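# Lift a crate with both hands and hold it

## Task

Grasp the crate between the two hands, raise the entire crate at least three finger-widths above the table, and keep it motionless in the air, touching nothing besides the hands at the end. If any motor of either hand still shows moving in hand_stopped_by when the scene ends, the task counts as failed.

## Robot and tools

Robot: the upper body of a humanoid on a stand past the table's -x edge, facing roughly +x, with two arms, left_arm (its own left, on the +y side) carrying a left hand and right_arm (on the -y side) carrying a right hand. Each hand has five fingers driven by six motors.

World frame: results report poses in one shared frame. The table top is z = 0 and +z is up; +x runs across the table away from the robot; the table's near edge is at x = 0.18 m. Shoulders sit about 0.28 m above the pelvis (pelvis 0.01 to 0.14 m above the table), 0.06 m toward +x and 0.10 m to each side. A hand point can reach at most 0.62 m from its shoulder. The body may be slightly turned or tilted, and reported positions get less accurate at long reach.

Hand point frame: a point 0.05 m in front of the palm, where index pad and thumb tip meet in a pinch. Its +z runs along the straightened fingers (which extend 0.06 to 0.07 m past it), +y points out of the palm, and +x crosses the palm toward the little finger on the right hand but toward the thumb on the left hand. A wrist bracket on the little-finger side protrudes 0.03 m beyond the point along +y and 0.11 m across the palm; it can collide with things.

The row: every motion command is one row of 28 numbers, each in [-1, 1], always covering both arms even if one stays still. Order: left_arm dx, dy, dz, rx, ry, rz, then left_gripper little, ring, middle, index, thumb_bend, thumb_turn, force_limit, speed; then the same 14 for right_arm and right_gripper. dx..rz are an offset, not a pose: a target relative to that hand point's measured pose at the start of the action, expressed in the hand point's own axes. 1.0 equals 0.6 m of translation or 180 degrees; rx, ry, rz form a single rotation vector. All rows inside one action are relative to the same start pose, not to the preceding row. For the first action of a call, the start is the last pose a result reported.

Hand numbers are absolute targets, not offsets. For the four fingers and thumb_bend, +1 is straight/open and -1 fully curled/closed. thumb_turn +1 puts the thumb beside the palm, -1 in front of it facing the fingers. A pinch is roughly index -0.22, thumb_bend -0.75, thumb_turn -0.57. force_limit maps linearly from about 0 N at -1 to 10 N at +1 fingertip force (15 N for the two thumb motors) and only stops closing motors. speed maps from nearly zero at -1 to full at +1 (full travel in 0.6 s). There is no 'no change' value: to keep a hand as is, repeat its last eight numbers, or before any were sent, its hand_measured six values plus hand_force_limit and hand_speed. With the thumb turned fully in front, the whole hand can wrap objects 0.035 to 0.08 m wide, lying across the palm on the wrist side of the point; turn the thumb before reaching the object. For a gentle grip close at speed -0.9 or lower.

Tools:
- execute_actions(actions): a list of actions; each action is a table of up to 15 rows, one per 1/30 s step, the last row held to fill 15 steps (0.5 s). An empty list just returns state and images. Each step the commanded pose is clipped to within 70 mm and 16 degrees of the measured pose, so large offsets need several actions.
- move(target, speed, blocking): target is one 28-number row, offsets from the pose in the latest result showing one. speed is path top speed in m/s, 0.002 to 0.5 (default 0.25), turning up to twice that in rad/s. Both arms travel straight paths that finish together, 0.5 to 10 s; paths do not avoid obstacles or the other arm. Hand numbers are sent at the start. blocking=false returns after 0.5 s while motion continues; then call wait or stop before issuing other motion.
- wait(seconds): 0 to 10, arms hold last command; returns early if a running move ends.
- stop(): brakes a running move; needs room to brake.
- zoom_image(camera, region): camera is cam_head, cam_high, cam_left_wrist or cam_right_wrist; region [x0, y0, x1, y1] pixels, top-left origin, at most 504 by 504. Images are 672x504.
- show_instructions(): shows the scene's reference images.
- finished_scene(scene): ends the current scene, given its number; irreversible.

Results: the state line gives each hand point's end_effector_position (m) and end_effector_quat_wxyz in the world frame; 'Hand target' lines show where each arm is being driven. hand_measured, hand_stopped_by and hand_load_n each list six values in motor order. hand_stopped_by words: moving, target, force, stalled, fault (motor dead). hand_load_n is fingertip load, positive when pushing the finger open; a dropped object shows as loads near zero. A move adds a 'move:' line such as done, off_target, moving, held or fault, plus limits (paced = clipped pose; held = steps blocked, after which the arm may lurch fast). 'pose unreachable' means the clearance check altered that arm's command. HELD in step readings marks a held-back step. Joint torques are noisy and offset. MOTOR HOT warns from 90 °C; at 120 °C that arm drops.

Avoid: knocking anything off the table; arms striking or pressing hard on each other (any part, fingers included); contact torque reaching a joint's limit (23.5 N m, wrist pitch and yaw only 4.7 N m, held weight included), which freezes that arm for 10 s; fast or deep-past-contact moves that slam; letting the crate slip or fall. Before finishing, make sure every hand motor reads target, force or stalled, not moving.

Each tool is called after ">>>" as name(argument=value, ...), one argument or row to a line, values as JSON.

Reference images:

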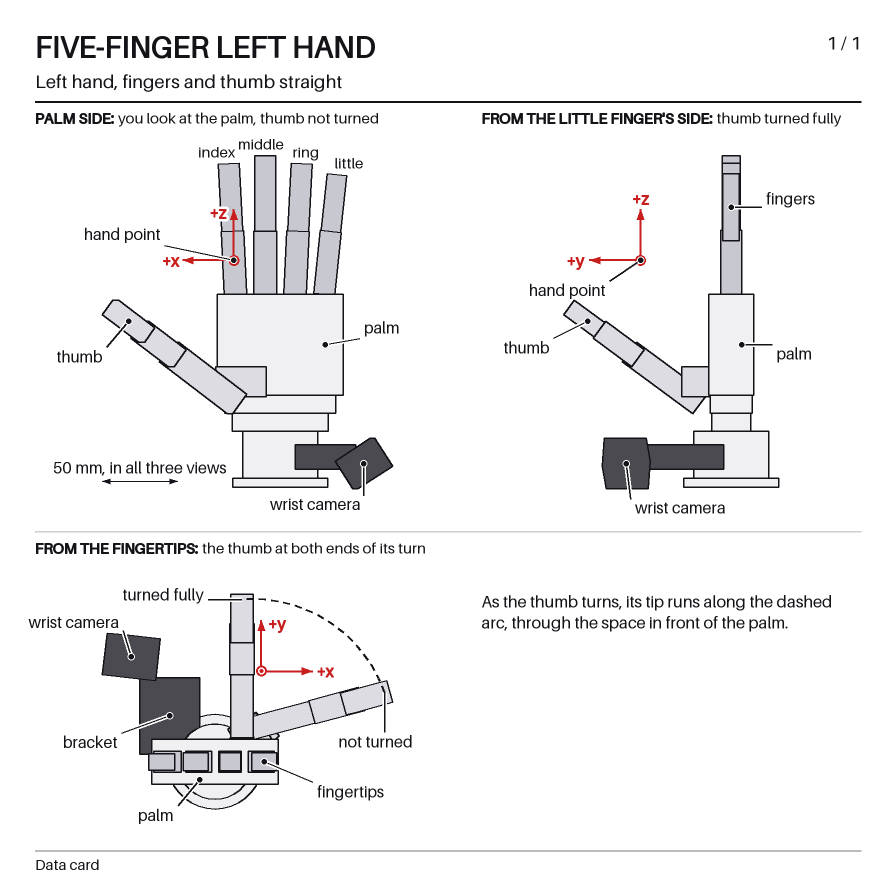

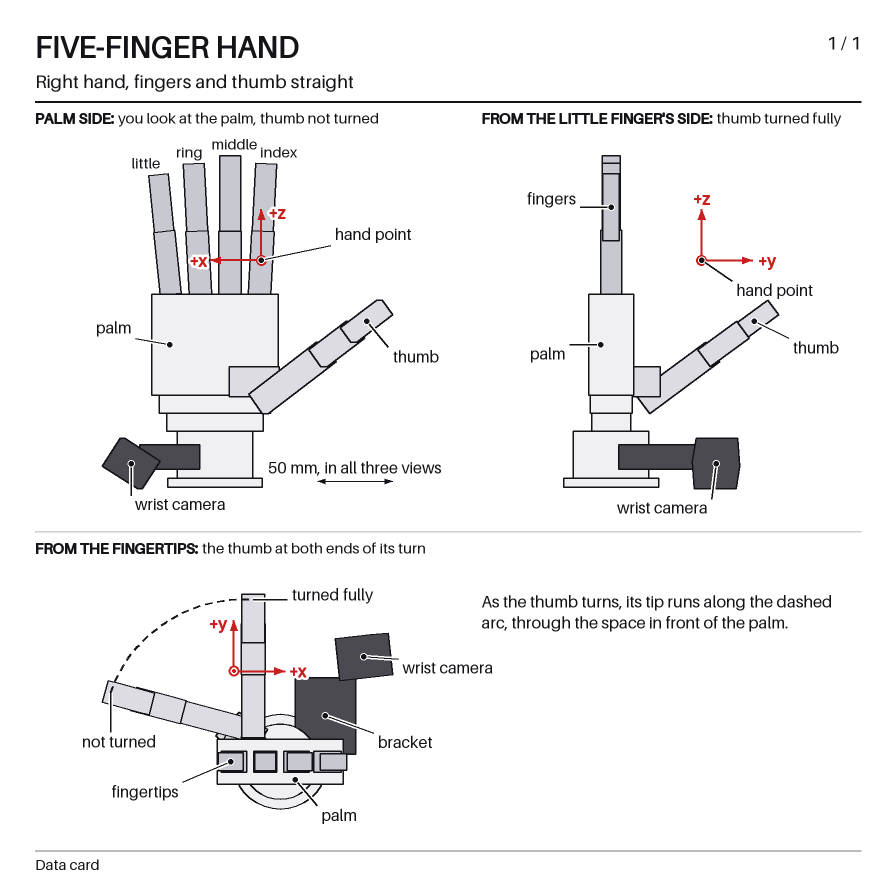

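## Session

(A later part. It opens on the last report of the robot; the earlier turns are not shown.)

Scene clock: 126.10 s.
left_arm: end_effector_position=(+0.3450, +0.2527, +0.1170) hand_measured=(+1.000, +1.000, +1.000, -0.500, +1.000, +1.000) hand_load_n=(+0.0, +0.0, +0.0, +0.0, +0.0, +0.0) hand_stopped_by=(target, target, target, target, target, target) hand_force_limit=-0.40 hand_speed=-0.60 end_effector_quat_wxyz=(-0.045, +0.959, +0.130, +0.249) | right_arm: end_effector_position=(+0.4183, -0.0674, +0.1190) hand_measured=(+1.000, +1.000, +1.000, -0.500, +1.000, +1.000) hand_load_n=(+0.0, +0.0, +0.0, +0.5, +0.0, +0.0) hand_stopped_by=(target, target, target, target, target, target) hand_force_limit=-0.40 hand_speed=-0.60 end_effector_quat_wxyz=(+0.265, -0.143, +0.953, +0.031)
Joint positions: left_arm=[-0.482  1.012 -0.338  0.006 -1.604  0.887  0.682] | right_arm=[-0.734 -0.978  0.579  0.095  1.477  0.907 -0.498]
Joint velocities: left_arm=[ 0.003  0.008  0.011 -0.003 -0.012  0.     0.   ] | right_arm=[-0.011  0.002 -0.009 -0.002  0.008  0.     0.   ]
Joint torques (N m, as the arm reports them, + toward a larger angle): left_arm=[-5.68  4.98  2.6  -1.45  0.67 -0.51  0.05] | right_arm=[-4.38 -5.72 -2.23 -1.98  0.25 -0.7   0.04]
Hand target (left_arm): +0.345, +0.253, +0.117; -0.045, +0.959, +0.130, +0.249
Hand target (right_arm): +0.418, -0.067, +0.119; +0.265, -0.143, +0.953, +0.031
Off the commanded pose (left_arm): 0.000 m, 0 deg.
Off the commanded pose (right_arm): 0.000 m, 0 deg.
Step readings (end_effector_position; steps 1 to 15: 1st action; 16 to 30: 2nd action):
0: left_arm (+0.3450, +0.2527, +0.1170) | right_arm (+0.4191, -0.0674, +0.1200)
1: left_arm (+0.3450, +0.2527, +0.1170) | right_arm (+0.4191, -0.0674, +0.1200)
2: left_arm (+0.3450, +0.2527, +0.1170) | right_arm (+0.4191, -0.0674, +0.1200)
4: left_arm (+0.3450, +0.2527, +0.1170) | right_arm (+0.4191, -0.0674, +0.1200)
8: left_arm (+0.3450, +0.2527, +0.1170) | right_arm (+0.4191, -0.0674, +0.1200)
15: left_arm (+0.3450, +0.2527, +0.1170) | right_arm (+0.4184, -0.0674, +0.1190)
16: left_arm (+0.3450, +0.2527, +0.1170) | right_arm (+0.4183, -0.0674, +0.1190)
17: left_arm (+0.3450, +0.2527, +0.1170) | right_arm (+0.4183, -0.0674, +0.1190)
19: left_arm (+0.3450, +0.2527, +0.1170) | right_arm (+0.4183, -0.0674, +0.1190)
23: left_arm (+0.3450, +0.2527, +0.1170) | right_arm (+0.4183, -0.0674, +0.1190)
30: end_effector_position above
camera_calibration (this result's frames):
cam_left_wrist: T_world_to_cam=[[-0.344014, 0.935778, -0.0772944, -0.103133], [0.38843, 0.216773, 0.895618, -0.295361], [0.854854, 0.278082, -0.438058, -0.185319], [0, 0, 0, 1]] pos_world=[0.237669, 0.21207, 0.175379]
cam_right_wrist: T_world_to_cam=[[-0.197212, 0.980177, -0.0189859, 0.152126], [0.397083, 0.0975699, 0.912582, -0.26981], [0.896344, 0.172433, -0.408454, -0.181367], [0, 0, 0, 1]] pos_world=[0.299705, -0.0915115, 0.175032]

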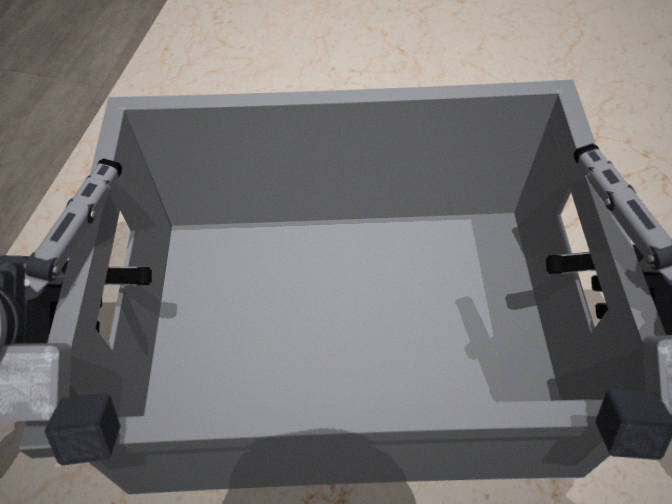

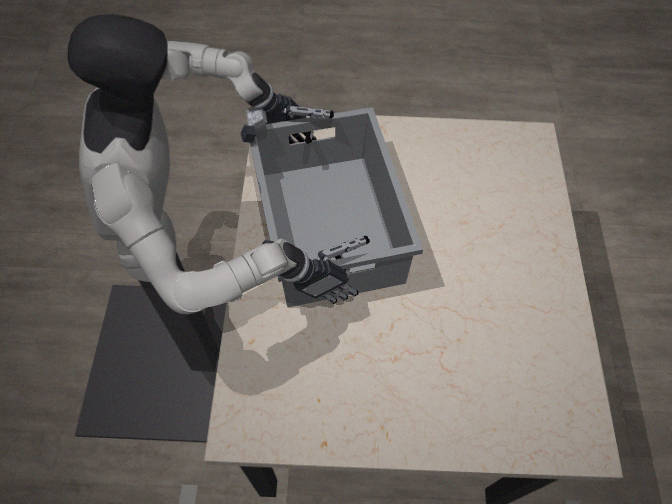

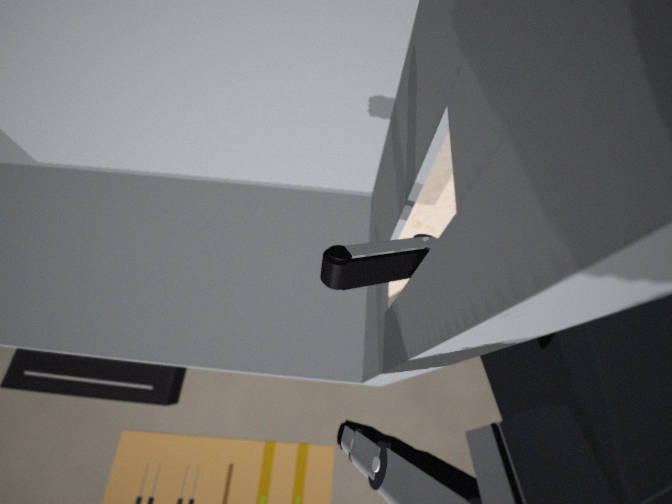

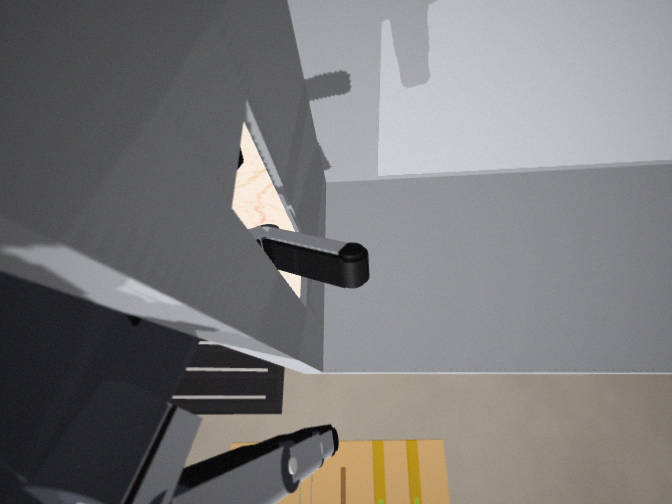

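>>> execute_actions(
  actions=[
    [[0,0,0,0,0,0, 1,1,1,-0.5,1,-0.57,-0.4,0.2, 0,0,0,0,0,0, 1,1,1,-0.5,1,-0.57,-0.4,0.2]],
    [[0,0,0,0,0,0, 1,1,1,-0.5,1,-0.57,-0.4,0.2, 0,0,0,0,0,0, 1,1,1,-0.5,1,-0.57,-0.4,0.2]],
  ],
)

Scene clock: 128.97 s.
left_arm: end_effector_position=(+0.3450, +0.2527, +0.1170) hand_measured=(+1.000, +1.000, +1.000, -0.500, +1.000, -0.538) hand_load_n=(+0.0, +0.0, +0.0, +0.0, +0.0, -0.5) hand_stopped_by=(target, target, target, target, target, moving) hand_force_limit=-0.40 hand_speed=0.20 end_effector_quat_wxyz=(-0.045, +0.959, +0.130, +0.249) | right_arm: end_effector_position=(+0.4183, -0.0674, +0.1190) hand_measured=(+1.000, +1.000, +1.000, -0.500, +1.000, -0.534) hand_load_n=(+0.0, +0.0, +0.0, +0.5, +0.0, -0.5) hand_stopped_by=(target, target, target, target, target, moving) hand_force_limit=-0.40 hand_speed=0.20 end_effector_quat_wxyz=(+0.265, -0.143, +0.953, +0.031)
Joint positions: left_arm=[-0.482  1.012 -0.338  0.006 -1.604  0.887  0.682] | right_arm=[-0.734 -0.978  0.579  0.095  1.477  0.907 -0.498]
Joint velocities: left_arm=[ 0.012 -0.005  0.008  0.006  0.005  0.     0.   ] | right_arm=[ 0.012  0.    -0.009 -0.008 -0.006  0.     0.   ]
Joint torques (N m, as the arm reports them, + toward a larger angle): left_arm=[-5.66  4.97  2.59 -1.48  0.66 -0.51  0.05] | right_arm=[-4.45 -5.66 -2.6  -1.97  0.08 -0.66 -0.04]
Hand target (left_arm): +0.345, +0.253, +0.117; -0.045, +0.959, +0.130, +0.249
Hand target (right_arm): +0.418, -0.067, +0.119; +0.265, -0.143, +0.953, +0.031
Off the commanded pose (left_arm): 0.000 m, 0 deg.
Off the commanded pose (right_arm): 0.000 m, 0 deg.
Step readings (end_effector_position; steps 1 to 15: 1st action; 16 to 30: 2nd action):
0: left_arm (+0.3450, +0.2527, +0.1170) | right_arm (+0.4183, -0.0674, +0.1190)
1: left_arm (+0.3450, +0.2527, +0.1170) | right_arm (+0.4183, -0.0674, +0.1190)
2: left_arm (+0.3450, +0.2527, +0.1170) | right_arm (+0.4183, -0.0674, +0.1190)
4: left_arm (+0.3450, +0.2527, +0.1170) | right_arm (+0.4183, -0.0674, +0.1190)
8: left_arm (+0.3450, +0.2527, +0.1170) | right_arm (+0.4183, -0.0674, +0.1190)
15: left_arm (+0.3450, +0.2527, +0.1170) | right_arm (+0.4183, -0.0674, +0.1190)
16: left_arm (+0.3450, +0.2527, +0.1170) | right_arm (+0.4183, -0.0674, +0.1190)
17: left_arm (+0.3450, +0.2527, +0.1170) | right_arm (+0.4183, -0.0674, +0.1190)
19: left_arm (+0.3450, +0.2527, +0.1170) | right_arm (+0.4183, -0.0674, +0.1190)
23: left_arm (+0.3450, +0.2527, +0.1170) | right_arm (+0.4183, -0.0674, +0.1190)
30: end_effector_position above
camera_calibration (this result's frames):
cam_left_wrist: T_world_to_cam=[[-0.344014, 0.935778, -0.0772942, -0.103133], [0.388431, 0.216773, 0.895618, -0.295361], [0.854854, 0.278082, -0.438058, -0.185319], [0, 0, 0, 1]] pos_world=[0.237669, 0.21207, 0.175379]
cam_right_wrist: T_world_to_cam=[[-0.197246, 0.98017, -0.018982, 0.152126], [0.397118, 0.0975875, 0.912565, -0.269804], [0.896321, 0.172462, -0.408492, -0.181346], [0, 0, 0, 1]] pos_world=[0.299694, -0.0915049, 0.175023]

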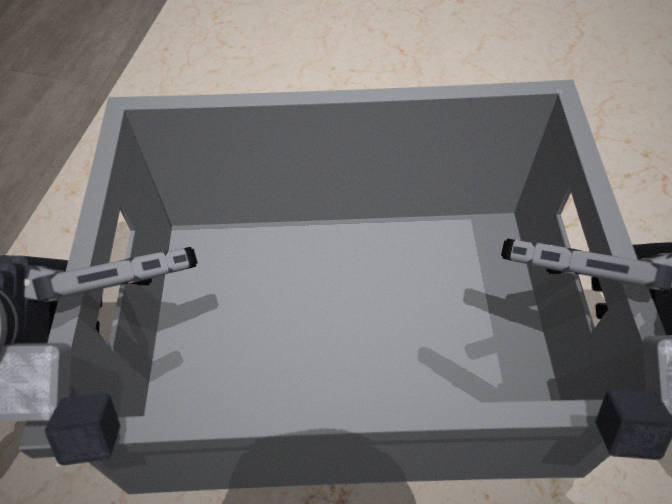

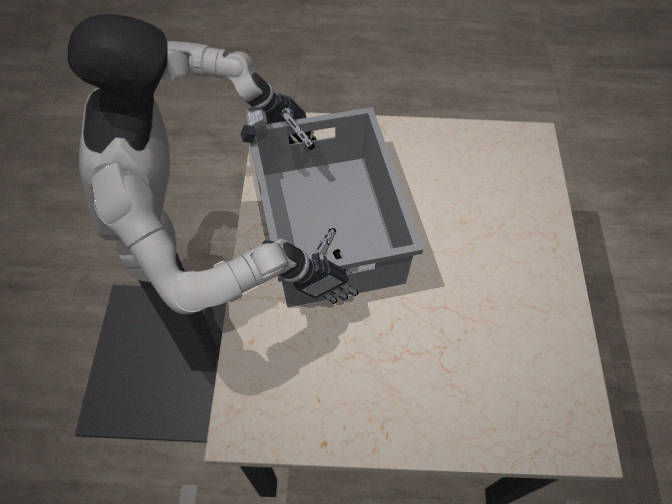

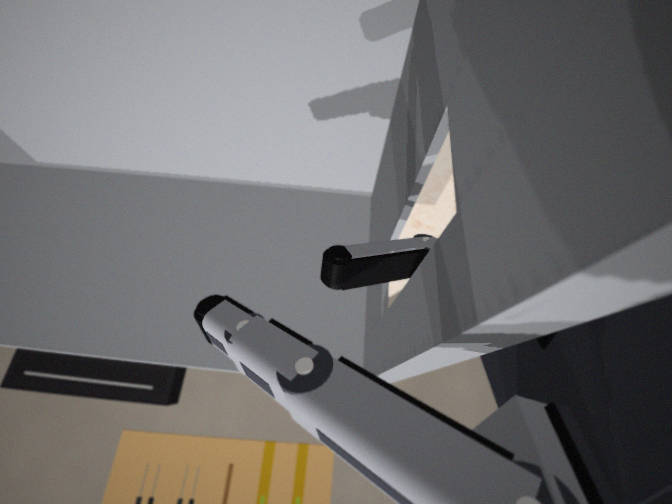

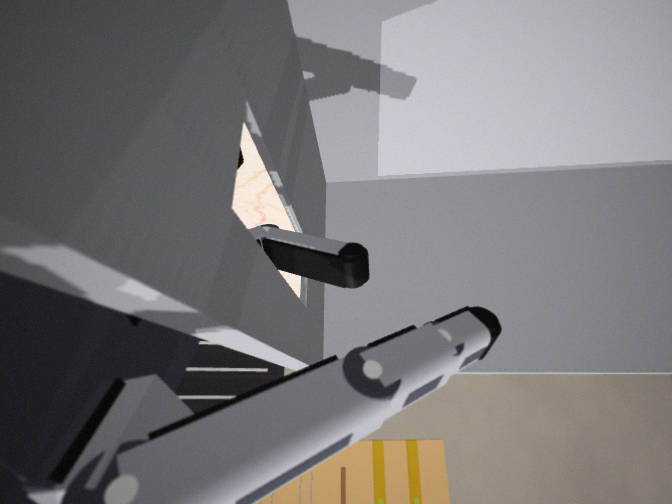

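>>> execute_actions(
  actions=[
    [[0,0,0,0,0,0, 1,1,1,-0.5,-0.7,-0.57,-0.5,-0.1, 0,0,0,0,0,0, 1,1,1,-0.5,-0.7,-0.57,-0.5,-0.1]],
    [[0,0,0,0,0,0, 1,1,1,-0.5,-0.7,-0.57,-0.5,-0.1, 0,0,0,0,0,0, 1,1,1,-0.5,-0.7,-0.57,-0.5,-0.1]],
    [[0,0,0,0,0,0, 1,1,1,-0.5,-0.7,-0.57,-0.5,-0.1, 0,0,0,0,0,0, 1,1,1,-0.5,-0.7,-0.57,-0.5,-0.1]],
  ],
)

Scene clock: 131.10 s.
left_arm: end_effector_position=(+0.3450, +0.2527, +0.1170) hand_measured=(+1.000, +1.000, +1.000, -0.500, -0.156, -0.570) hand_load_n=(+0.0, +0.0, +0.0, +0.5, +5.0, +0.0) hand_stopped_by=(target, target, target, target, force, target) hand_force_limit=-0.50 hand_speed=-0.10 end_effector_quat_wxyz=(-0.045, +0.959, +0.130, +0.249) | right_arm: end_effector_position=(+0.4183, -0.0674, +0.1190) hand_measured=(+1.000, +1.000, +1.000, -0.500, -0.158, -0.570) hand_load_n=(+0.0, +0.0, +0.0, +1.0, +5.0, +0.0) hand_stopped_by=(target, target, target, target, force, target) hand_force_limit=-0.50 hand_speed=-0.10 end_effector_quat_wxyz=(+0.265, -0.143, +0.953, +0.031)
Joint positions: left_arm=[-0.482  1.012 -0.338  0.006 -1.604  0.887  0.682] | right_arm=[-0.734 -0.978  0.579  0.095  1.477  0.907 -0.498]
Joint velocities: left_arm=[-0.008  0.002  0.008  0.014 -0.006  0.     0.   ] | right_arm=[ 0.003 -0.003  0.     0.     0.002  0.     0.   ]
Joint torques (N m, as the arm reports them, + toward a larger angle): left_arm=[-5.65  4.97  2.59 -1.47  0.66 -0.51  0.05] | right_arm=[-4.62 -5.22 -2.67 -2.11  0.37 -0.71  0.  ]
Hand target (left_arm): +0.345, +0.253, +0.117; -0.045, +0.959, +0.130, +0.249
Hand target (right_arm): +0.418, -0.067, +0.119; +0.265, -0.143, +0.953, +0.031
Off the commanded pose (left_arm): 0.000 m, 0 deg.
Off the commanded pose (right_arm): 0.000 m, 0 deg.
Step readings (end_effector_position; steps 1 to 15: 1st action; 16 to 30: 2nd action; 31 to 45: 3rd action):
0: left_arm (+0.3450, +0.2527, +0.1170) | right_arm (+0.4183, -0.0674, +0.1190)
1: left_arm (+0.3450, +0.2527, +0.1170) | right_arm (+0.4183, -0.0674, +0.1190)
2: left_arm (+0.3450, +0.2527, +0.1170) | right_arm (+0.4183, -0.0674, +0.1190)
4: left_arm (+0.3450, +0.2527, +0.1170) | right_arm (+0.4183, -0.0674, +0.1190)
8: left_arm (+0.3450, +0.2527, +0.1170) | right_arm (+0.4183, -0.0674, +0.1190)
15: left_arm (+0.3450, +0.2527, +0.1170) | right_arm (+0.4183, -0.0674, +0.1190)
16: left_arm (+0.3450, +0.2527, +0.1170) | right_arm (+0.4183, -0.0674, +0.1190)
17: left_arm (+0.3450, +0.2527, +0.1170) | right_arm (+0.4183, -0.0674, +0.1190)
19: left_arm (+0.3450, +0.2527, +0.1170) | right_arm (+0.4183, -0.0674, +0.1190)
23: left_arm (+0.3450, +0.2527, +0.1170) | right_arm (+0.4183, -0.0674, +0.1190)
30: left_arm (+0.3450, +0.2527, +0.1170) | right_arm (+0.4183, -0.0674, +0.1190)
31: left_arm (+0.3450, +0.2527, +0.1170) | right_arm (+0.4183, -0.0674, +0.1190)
32: left_arm (+0.3450, +0.2527, +0.1170) | right_arm (+0.4183, -0.0674, +0.1190)
34: left_arm (+0.3450, +0.2527, +0.1170) | right_arm (+0.4183, -0.0674, +0.1190)
38: left_arm (+0.3450, +0.2527, +0.1170) | right_arm (+0.4183, -0.0674, +0.1190)
45: end_effector_position above
camera_calibration (this result's frames):
cam_left_wrist: T_world_to_cam=[[-0.344014, 0.935778, -0.0772942, -0.103133], [0.388431, 0.216773, 0.895618, -0.295361], [0.854854, 0.278082, -0.438058, -0.185319], [0, 0, 0, 1]] pos_world=[0.237669, 0.21207, 0.175379]
cam_right_wrist: T_world_to_cam=[[-0.197246, 0.98017, -0.0189816, 0.152126], [0.397118, 0.0975871, 0.912565, -0.269804], [0.896321, 0.172462, -0.408492, -0.181346], [0, 0, 0, 1]] pos_world=[0.299694, -0.0915049, 0.175023]

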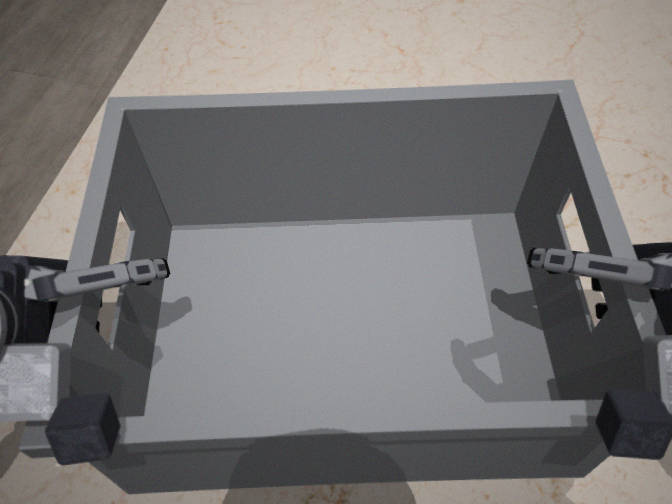

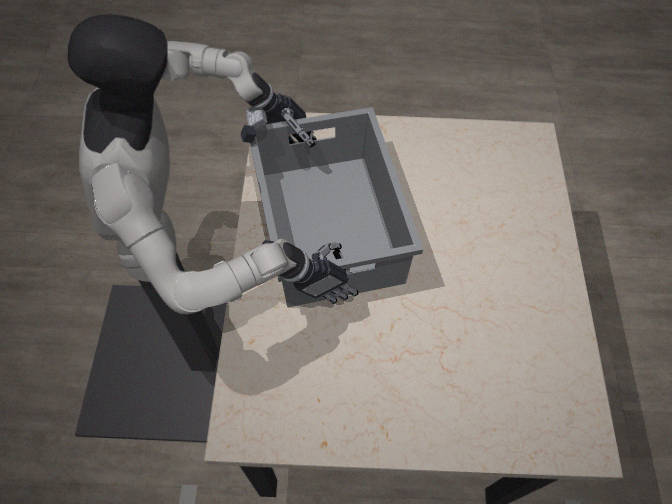

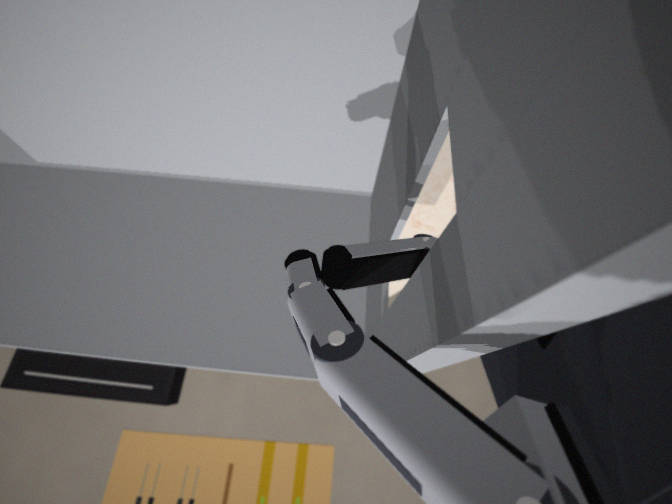

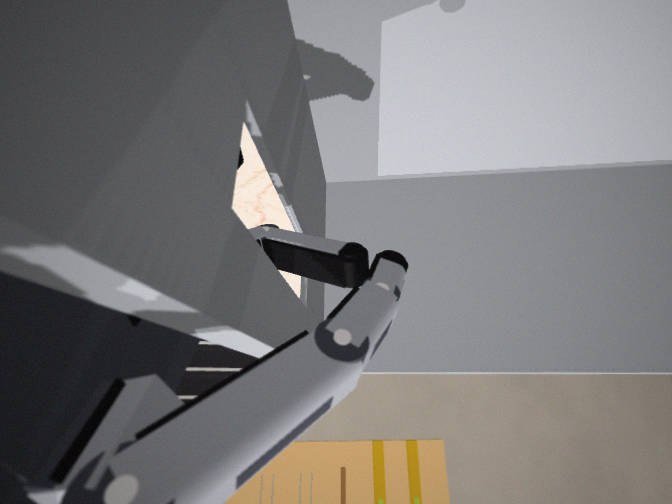

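>>> move(
  target=[0.0343,-0.0015,-0.0611,0,0,0, 1,1,1,-0.5,-0.7,-0.57,-0.5,-0.1, -0.0343,-0.0011,-0.0572,0,0,0, 1,1,1,-0.5,-0.7,-0.57,-0.5,-0.1],
  speed=0.05,
)

Scene clock: 134.27 s.
left_arm: end_effector_position=(+0.3490, +0.2502, +0.1618) hand_measured=(+1.000, +1.000, +1.000, -0.500, -0.156, -0.570) hand_load_n=(+0.0, +0.0, +0.0, +1.5, +5.0, +0.0) hand_stopped_by=(target, target, target, target, force, target) hand_force_limit=-0.50 hand_speed=-0.10 end_effector_quat_wxyz=(-0.029, +0.957, +0.142, +0.251) | right_arm: end_effector_position=(+0.4196, -0.0657, +0.1613) hand_measured=(+1.000, +1.000, +1.000, -0.500, -0.158, -0.570) hand_load_n=(+0.0, +0.0, +0.0, +1.5, +5.0, +0.0) hand_stopped_by=(target, target, target, target, force, target) hand_force_limit=-0.50 hand_speed=-0.10 end_effector_quat_wxyz=(+0.266, -0.135, +0.954, +0.043)
Joint positions: left_arm=[-0.53   1.114 -0.267 -0.064 -1.867  0.953  0.832] | right_arm=[-0.792 -1.063  0.508  0.019  1.691  1.005 -0.623]
Joint velocities: left_arm=[-0.012 -0.002 -0.003  0.015  0.009 -0.007  0.   ] | right_arm=[ 0.011 -0.003 -0.008 -0.009  0.003  0.     0.   ]
Joint torques (N m, as the arm reports them, + toward a larger angle): left_arm=[-8.24  5.33  4.27 -2.48 -0.09 -1.19 -0.53] | right_arm=[-6.69 -5.19 -3.7  -3.2   1.3  -1.53  0.62]
Hand target (left_arm): +0.347, +0.253, +0.160; -0.043, +0.958, +0.134, +0.248
Hand target (right_arm): +0.418, -0.068, +0.159; +0.265, -0.142, +0.953, +0.030
Off the commanded pose (left_arm): 0.005 m, 2 deg.
Off the commanded pose (right_arm): 0.003 m, 2 deg.
move: off_target (left_arm)
camera_calibration (this result's frames):
cam_left_wrist: T_world_to_cam=[[-0.357681, 0.926863, -0.113971, -0.0830642], [0.375443, 0.254474, 0.891227, -0.340651], [0.855048, 0.275985, -0.439004, -0.167791], [0, 0, 0, 1]] pos_world=[0.241654, 0.209984, 0.22047]
cam_right_wrist: T_world_to_cam=[[-0.187896, 0.98216, 0.0076046, 0.143431], [0.400372, 0.06952, 0.913712, -0.312472], [0.896882, 0.174727, -0.406292, -0.16596], [0, 0, 0, 1]] pos_world=[0.300902, -0.0901509, 0.21699]

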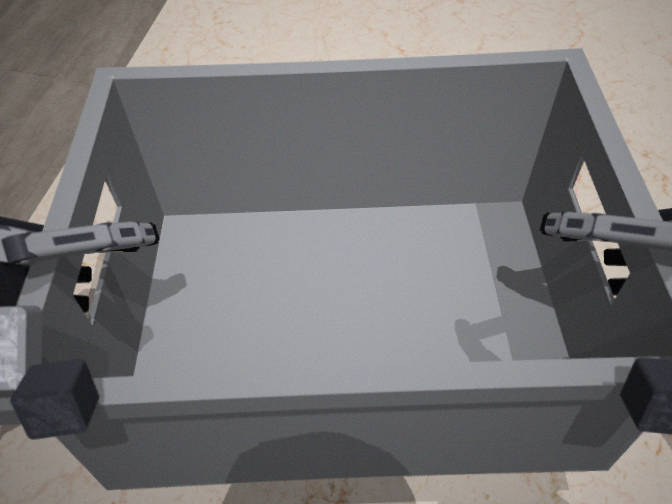

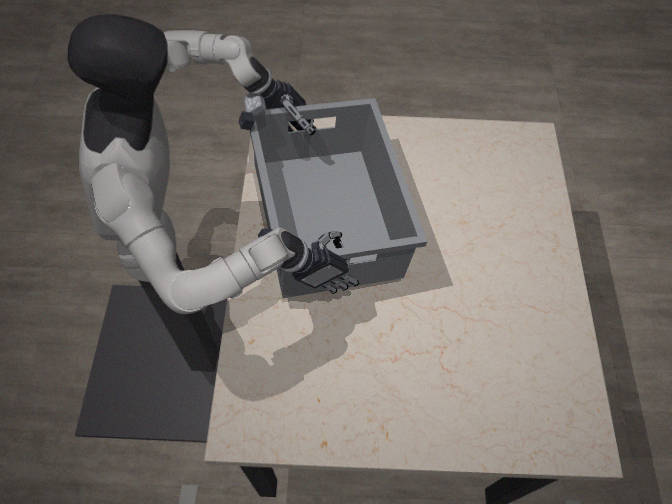

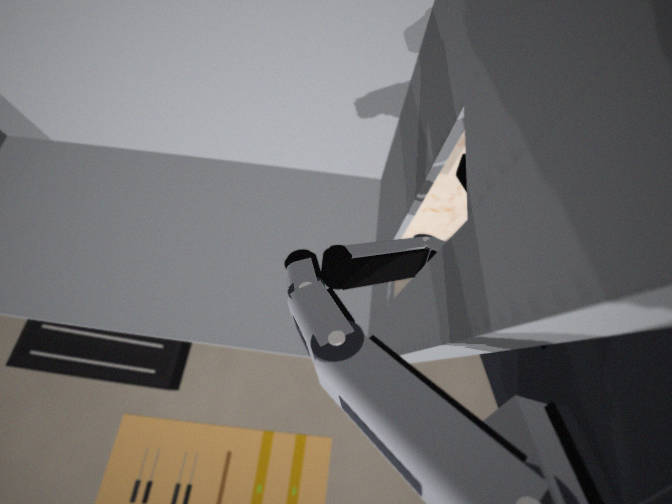

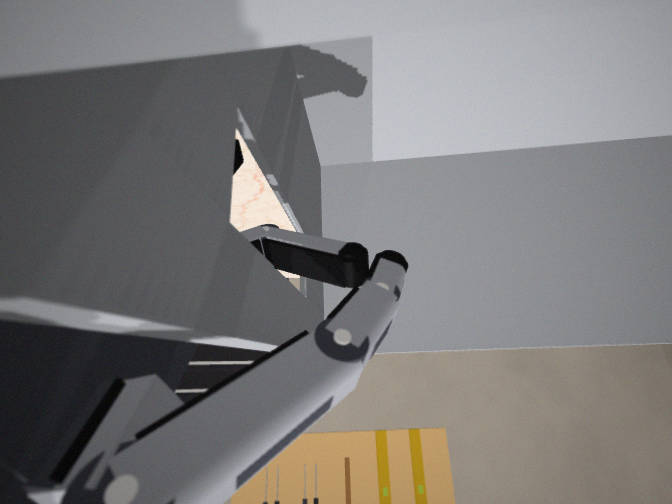

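>>> move(
  target=[0.0647,-0.0037,-0.1262,0.0075,-0.0006,0.0073, 1,1,1,-0.5,-0.7,-0.57,-0.5,-0.1, -0.0711,-0.0007,-0.1229,0.0066,0.0017,-0.0065, 1,1,1,-0.5,-0.7,-0.57,-0.5,-0.1],
  speed=0.06,
)

Scene clock: 139.50 s.
left_arm: end_effector_position=(+0.3491, +0.2475, +0.2507) hand_measured=(+1.000, +1.000, +1.000, -0.500, -0.156, -0.570) hand_load_n=(+0.0, +0.0, +0.0, +1.5, +5.0, +0.0) hand_stopped_by=(target, target, target, target, force, target) hand_force_limit=-0.50 hand_speed=-0.10 end_effector_quat_wxyz=(+0.020, +0.950, +0.076, +0.304) | right_arm: end_effector_position=(+0.4207, -0.0671, +0.2485) hand_measured=(+1.000, +1.000, +1.000, -0.500, -0.158, -0.570) hand_load_n=(+0.0, +0.0, +0.0, +1.5, +5.0, +0.0) hand_stopped_by=(target, target, target, target, force, target) hand_force_limit=-0.50 hand_speed=-0.10 end_effector_quat_wxyz=(+0.281, -0.161, +0.944, +0.062)
Joint positions: left_arm=[-0.582  1.224  0.051 -0.055 -1.962  1.279  0.712] | right_arm=[-0.947 -1.084  0.206  0.07   1.961  1.4   -0.838]
Joint velocities: left_arm=[-0.018  0.044 -0.054  0.025 -0.003 -0.022 -0.046] | right_arm=[-0.003  0.003  0.006 -0.005 -0.018  0.     0.   ]
Joint torques (N m, as the arm reports them, + toward a larger angle): left_arm=[-8.24  6.14  4.48 -1.37 -0.89 -1.5  -0.7 ] | right_arm=[-7.07 -5.17 -3.96 -2.88  2.01 -1.3   0.48]
Hand target (left_arm): +0.347, +0.250, +0.249; +0.008, +0.951, +0.071, +0.299
Hand target (right_arm): +0.419, -0.069, +0.246; +0.278, -0.168, +0.944, +0.051
Off the commanded pose (left_arm): 0.008 m, 12 deg.
Off the commanded pose (right_arm): 0.003 m, 5 deg.
joint sent to its limit (left arm) — the command would take joint 5 (wrist roll) past its lower limit, so that joint was sent only as far as its limit.
joint sent to its limit (right arm) — the command would take joint 5 (wrist roll) past its upper limit, so that joint was sent only as far as its limit.
move: off_target (left_arm, right_arm)
camera_calibration (this result's frames):
cam_left_wrist: T_world_to_cam=[[-0.197704, 0.96198, -0.188435, -0.116285], [0.309826, 0.243697, 0.919032, -0.40066], [0.930011, 0.123314, -0.346226, -0.139742], [0, 0, 0, 1]] pos_world=[0.231107, 0.226735, 0.297924]
cam_right_wrist: T_world_to_cam=[[-0.248723, 0.968159, 0.0283625, 0.163872], [0.367845, 0.0673307, 0.927446, -0.382445], [0.896006, 0.24111, -0.372879, -0.134777], [0, 0, 0, 1]] pos_world=[0.3022, -0.100408, 0.299794]

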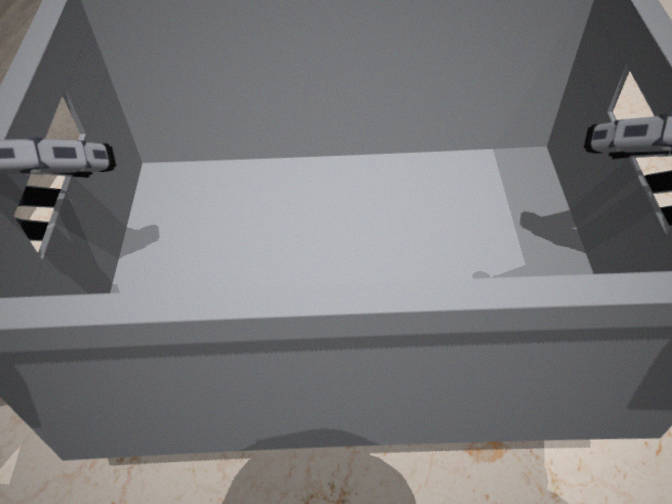

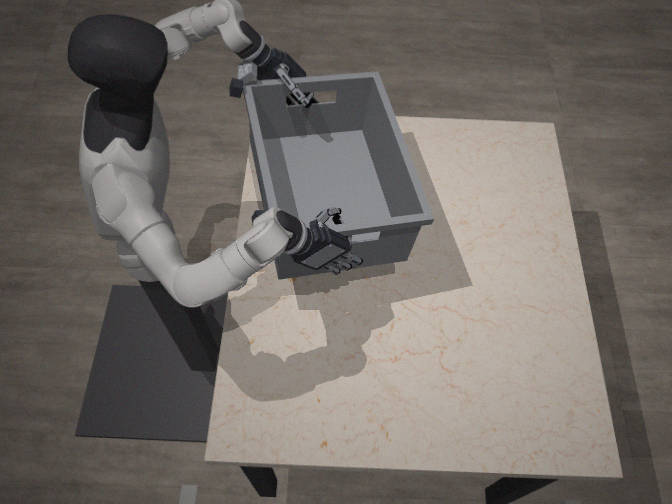

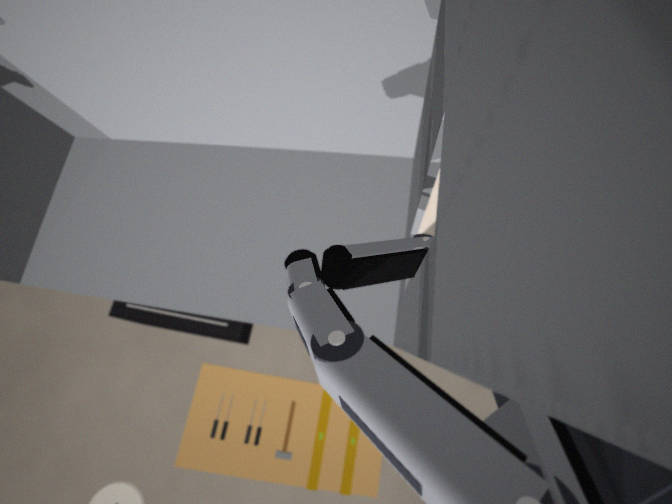

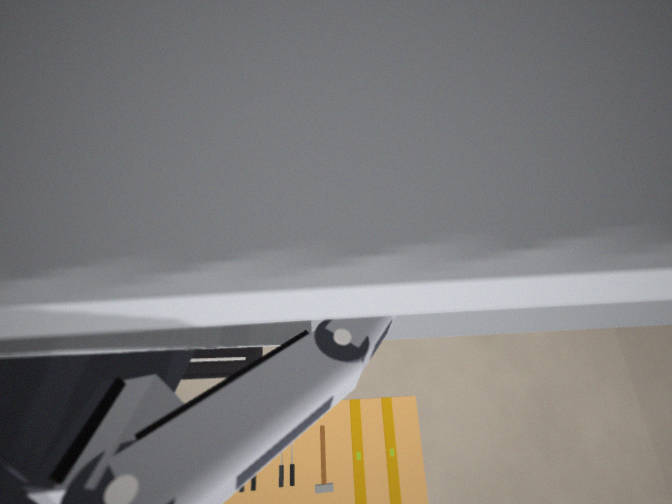

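>>> zoom_image(
  camera="cam_high",
  region=[200, 30, 480, 310],
)

Region (200, 30, 480, 310) of cam_high's 672x504 image, scaled by 1.800, with more detail than that image has.

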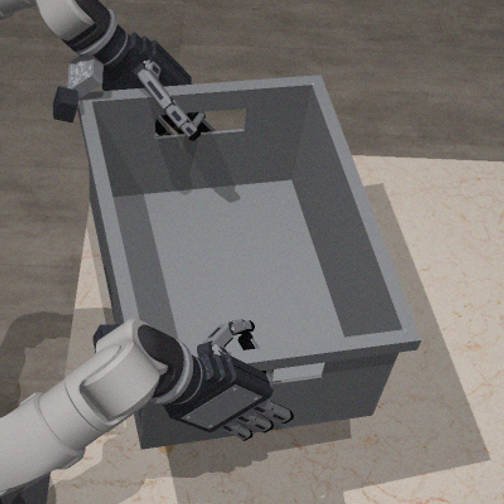

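>>> execute_actions(
  actions=[
    [[0,0,0,0,0,0, 1,1,1,-0.5,-0.7,-0.57,-0.5,-0.1, 0,0,0,0,0,0, 1,1,1,-0.5,-0.7,-0.57,-0.5,-0.1]],
  ],
)

Scene clock: 149.43 s.
left_arm: end_effector_position=(+0.3520, +0.2476, +0.2538) hand_measured=(+1.000, +1.000, +1.000, -0.500, -0.156, -0.570) hand_load_n=(+0.0, +0.0, +0.0, +1.5, +5.0, +0.0) hand_stopped_by=(target, target, target, target, force, target) hand_force_limit=-0.50 hand_speed=-0.10 end_effector_quat_wxyz=(+0.027, +0.947, +0.083, +0.309) | right_arm: end_effector_position=(+0.4235, -0.0666, +0.2519) hand_measured=(+1.000, +1.000, +1.000, -0.500, -0.158, -0.570) hand_load_n=(+0.0, +0.0, +0.0, +1.5, +5.0, +0.0) hand_stopped_by=(target, target, target, target, force, target) hand_force_limit=-0.50 hand_speed=-0.10 end_effector_quat_wxyz=(+0.285, -0.153, +0.944, +0.070)
Joint positions: left_arm=[-0.58   1.227  0.05  -0.049 -1.962  1.259  0.695] | right_arm=[-0.945 -1.087  0.201  0.076  1.961  1.385 -0.826]
Joint velocities: left_arm=[ 0.021  0.    -0.015  0.    -0.015  0.    -0.006] | right_arm=[ 0.011  0.005  0.009 -0.015 -0.009 -0.002  0.011]
Joint torques (N m, as the arm reports them, + toward a larger angle): left_arm=[-7.95  5.84  4.5  -1.64 -0.87 -1.52 -0.93] | right_arm=[-6.96 -5.68 -3.43 -2.41  1.81 -1.55  0.9 ]
Hand target (left_arm): +0.349, +0.248, +0.251; +0.019, +0.949, +0.076, +0.304
Hand target (right_arm): +0.421, -0.067, +0.249; +0.281, -0.161, +0.944, +0.062
Off the commanded pose (left_arm): 0.004 m, 1 deg.
Off the commanded pose (right_arm): 0.004 m, 1 deg.
Step readings (end_effector_position):
0: left_arm (+0.3497, +0.2477, +0.2516) | right_arm (+0.4208, -0.0672, +0.2485)
1: left_arm (+0.3497, +0.2476, +0.2516) | right_arm (+0.4208, -0.0672, +0.2485)
2: left_arm (+0.3500, +0.2476, +0.2520) | right_arm (+0.4211, -0.0671, +0.2488)
4: left_arm (+0.3509, +0.2475, +0.2525) | right_arm (+0.4225, -0.0668, +0.2503)
8: left_arm (+0.3520, +0.2476, +0.2535) | right_arm (+0.4234, -0.0667, +0.2514)
15: end_effector_position above
camera_calibration (this result's frames):
cam_left_wrist: T_world_to_cam=[[-0.203364, 0.956577, -0.208814, -0.106682], [0.295249, 0.263257, 0.918436, -0.403995], [0.933526, 0.125124, -0.335965, -0.145694], [0, 0, 0, 1]] pos_world=[0.233593, 0.226634, 0.299818]
cam_right_wrist: T_world_to_cam=[[-0.237569, 0.97018, 0.0480792, 0.154458], [0.365204, 0.0433438, 0.929918, -0.387682], [0.900104, 0.238478, -0.36461, -0.140104], [0, 0, 0, 1]] pos_world=[0.304386, -0.0996367, 0.302003]

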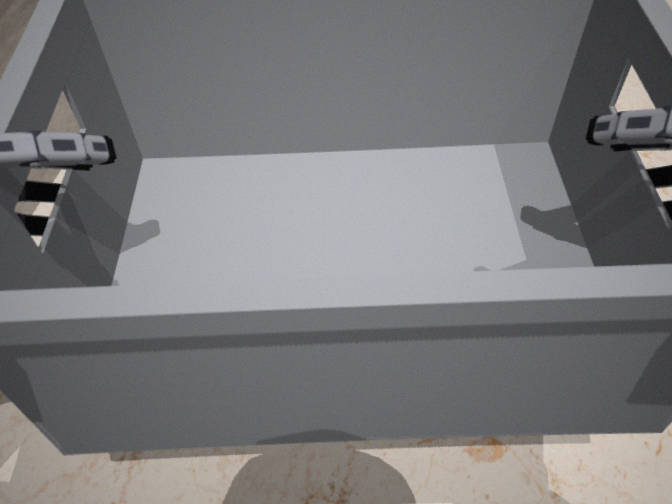

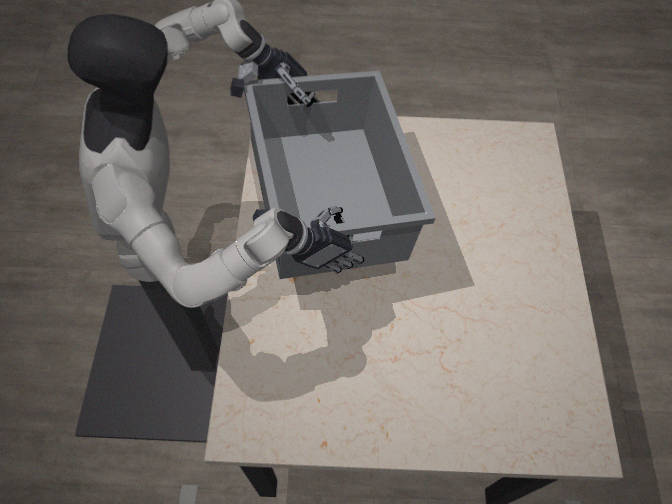

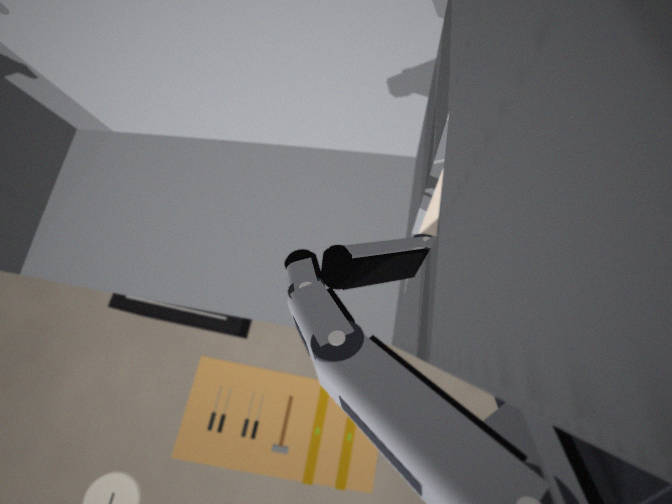

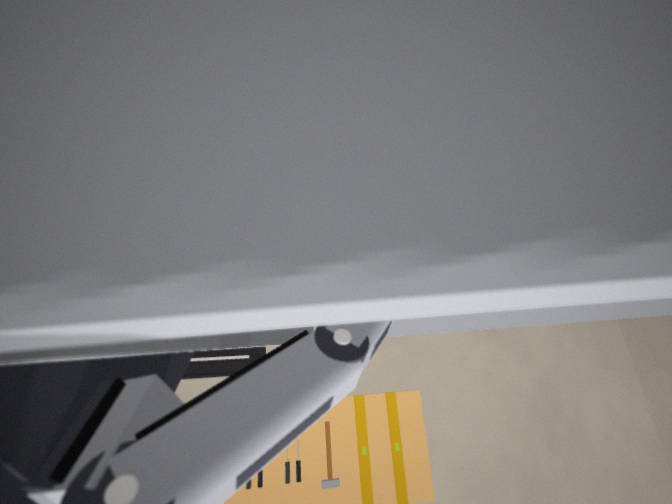

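>>> zoom_image(
  camera="cam_high",
  region=[230, 170, 390, 300],
)

>>> zoom_image(
  camera="cam_high",
  region=[200, 40, 360, 170],
)

Region (230, 170, 390, 300) of cam_high's 672x504 image, scaled by 3.150, with more detail than that image has; it fills the top 410 rows of this view, and the rest is white.

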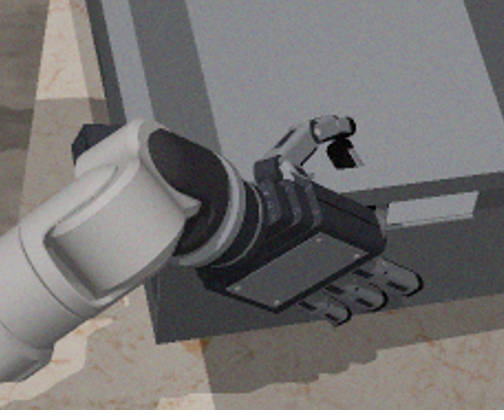

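Region (200, 40, 360, 170) of cam_high's 672x504 image, scaled by 3.150, with more detail than that image has; it fills the top 410 rows of this view, and the rest is white.

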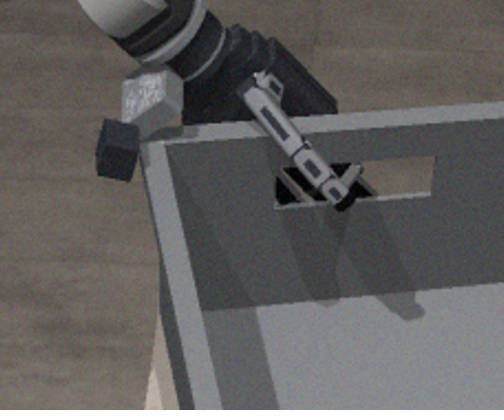

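>>> wait(
  seconds=1.5,
)

Scene clock: 152.97 s.
left_arm: end_effector_position=(+0.3521, +0.2477, +0.2539) hand_measured=(+1.000, +1.000, +1.000, -0.500, -0.156, -0.570) hand_load_n=(+0.0, +0.0, +0.0, +1.5, +5.0, +0.0) hand_stopped_by=(target, target, target, target, force, target) hand_force_limit=-0.50 hand_speed=-0.10 end_effector_quat_wxyz=(+0.028, +0.947, +0.084, +0.310) | right_arm: end_effector_position=(+0.4235, -0.0666, +0.2519) hand_measured=(+1.000, +1.000, +1.000, -0.500, -0.158, -0.570) hand_load_n=(+0.0, +0.0, +0.0, +1.5, +5.0, +0.0) hand_stopped_by=(target, target, target, target, force, target) hand_force_limit=-0.50 hand_speed=-0.10 end_effector_quat_wxyz=(+0.285, -0.153, +0.944, +0.070)
Joint positions: left_arm=[-0.58   1.227  0.05  -0.049 -1.962  1.258  0.695] | right_arm=[-0.945 -1.087  0.201  0.076  1.961  1.384 -0.826]
Joint velocities: left_arm=[ 0.003  0.005 -0.009 -0.008  0.003  0.     0.   ] | right_arm=[ 0.     0.009  0.002 -0.003  0.006  0.     0.   ]
Joint torques (N m, as the arm reports them, + toward a larger angle): left_arm=[-7.94  5.84  4.48 -1.62 -0.86 -1.48 -0.93] | right_arm=[-6.81 -5.69 -3.3  -2.33  2.1  -1.47  0.83]
Hand target (left_arm): +0.349, +0.248, +0.251; +0.019, +0.949, +0.076, +0.304
Hand target (right_arm): +0.421, -0.067, +0.249; +0.281, -0.161, +0.944, +0.062
Off the commanded pose (left_arm): 0.004 m, 1 deg.
Off the commanded pose (right_arm): 0.004 m, 1 deg.
wait: 1.50 s; at rest from the start
camera_calibration (this result's frames):
cam_left_wrist: T_world_to_cam=[[-0.203711, 0.956389, -0.209335, -0.106407], [0.294713, 0.263804, 0.918451, -0.40406], [0.93362, 0.125405, -0.3356, -0.145938], [0, 0, 0, 1]] pos_world=[0.233656, 0.22666, 0.299857]
cam_right_wrist: T_world_to_cam=[[-0.237476, 0.970182, 0.0485031, 0.154272], [0.365091, 0.0428716, 0.929984, -0.387774], [0.900174, 0.238557, -0.364385, -0.140204], [0, 0, 0, 1]] pos_world=[0.304417, -0.0996008, 0.302052]

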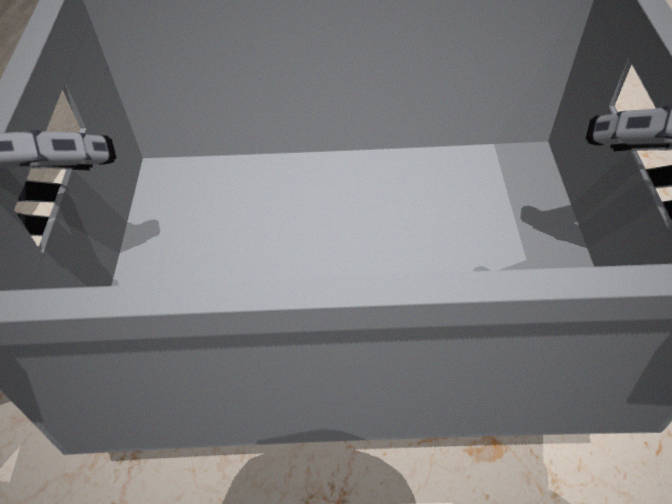

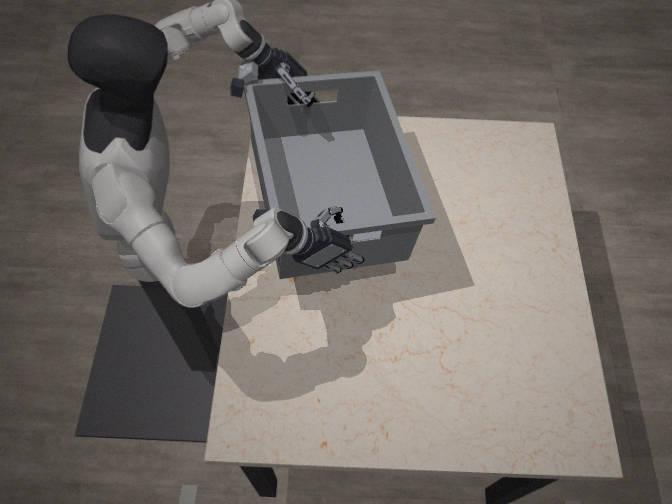

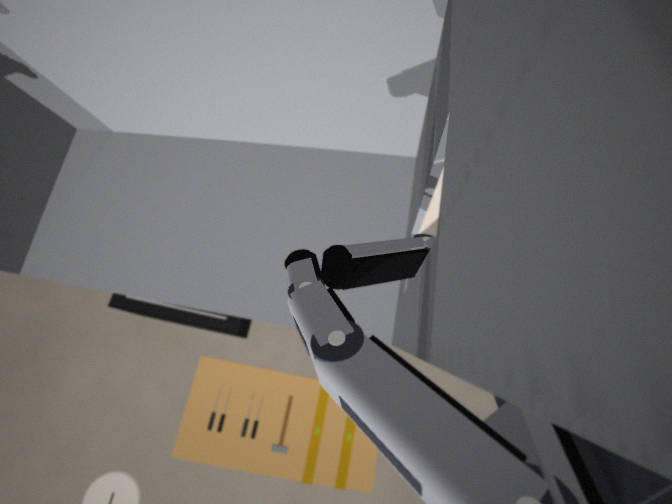

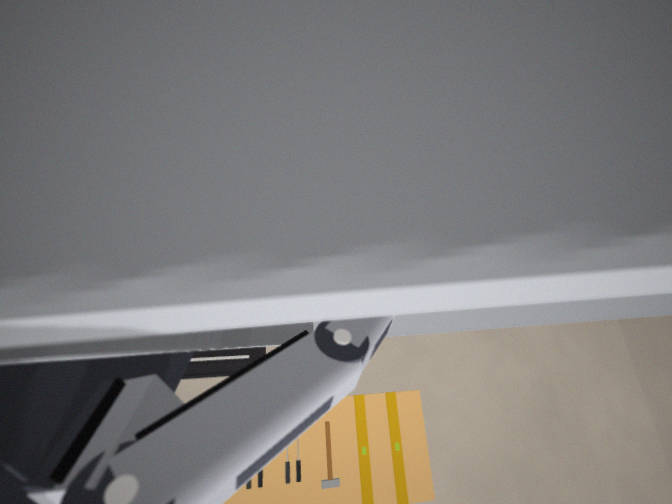

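>>> finished_scene(
  scene=1,
)

The scene is finished: the task was done.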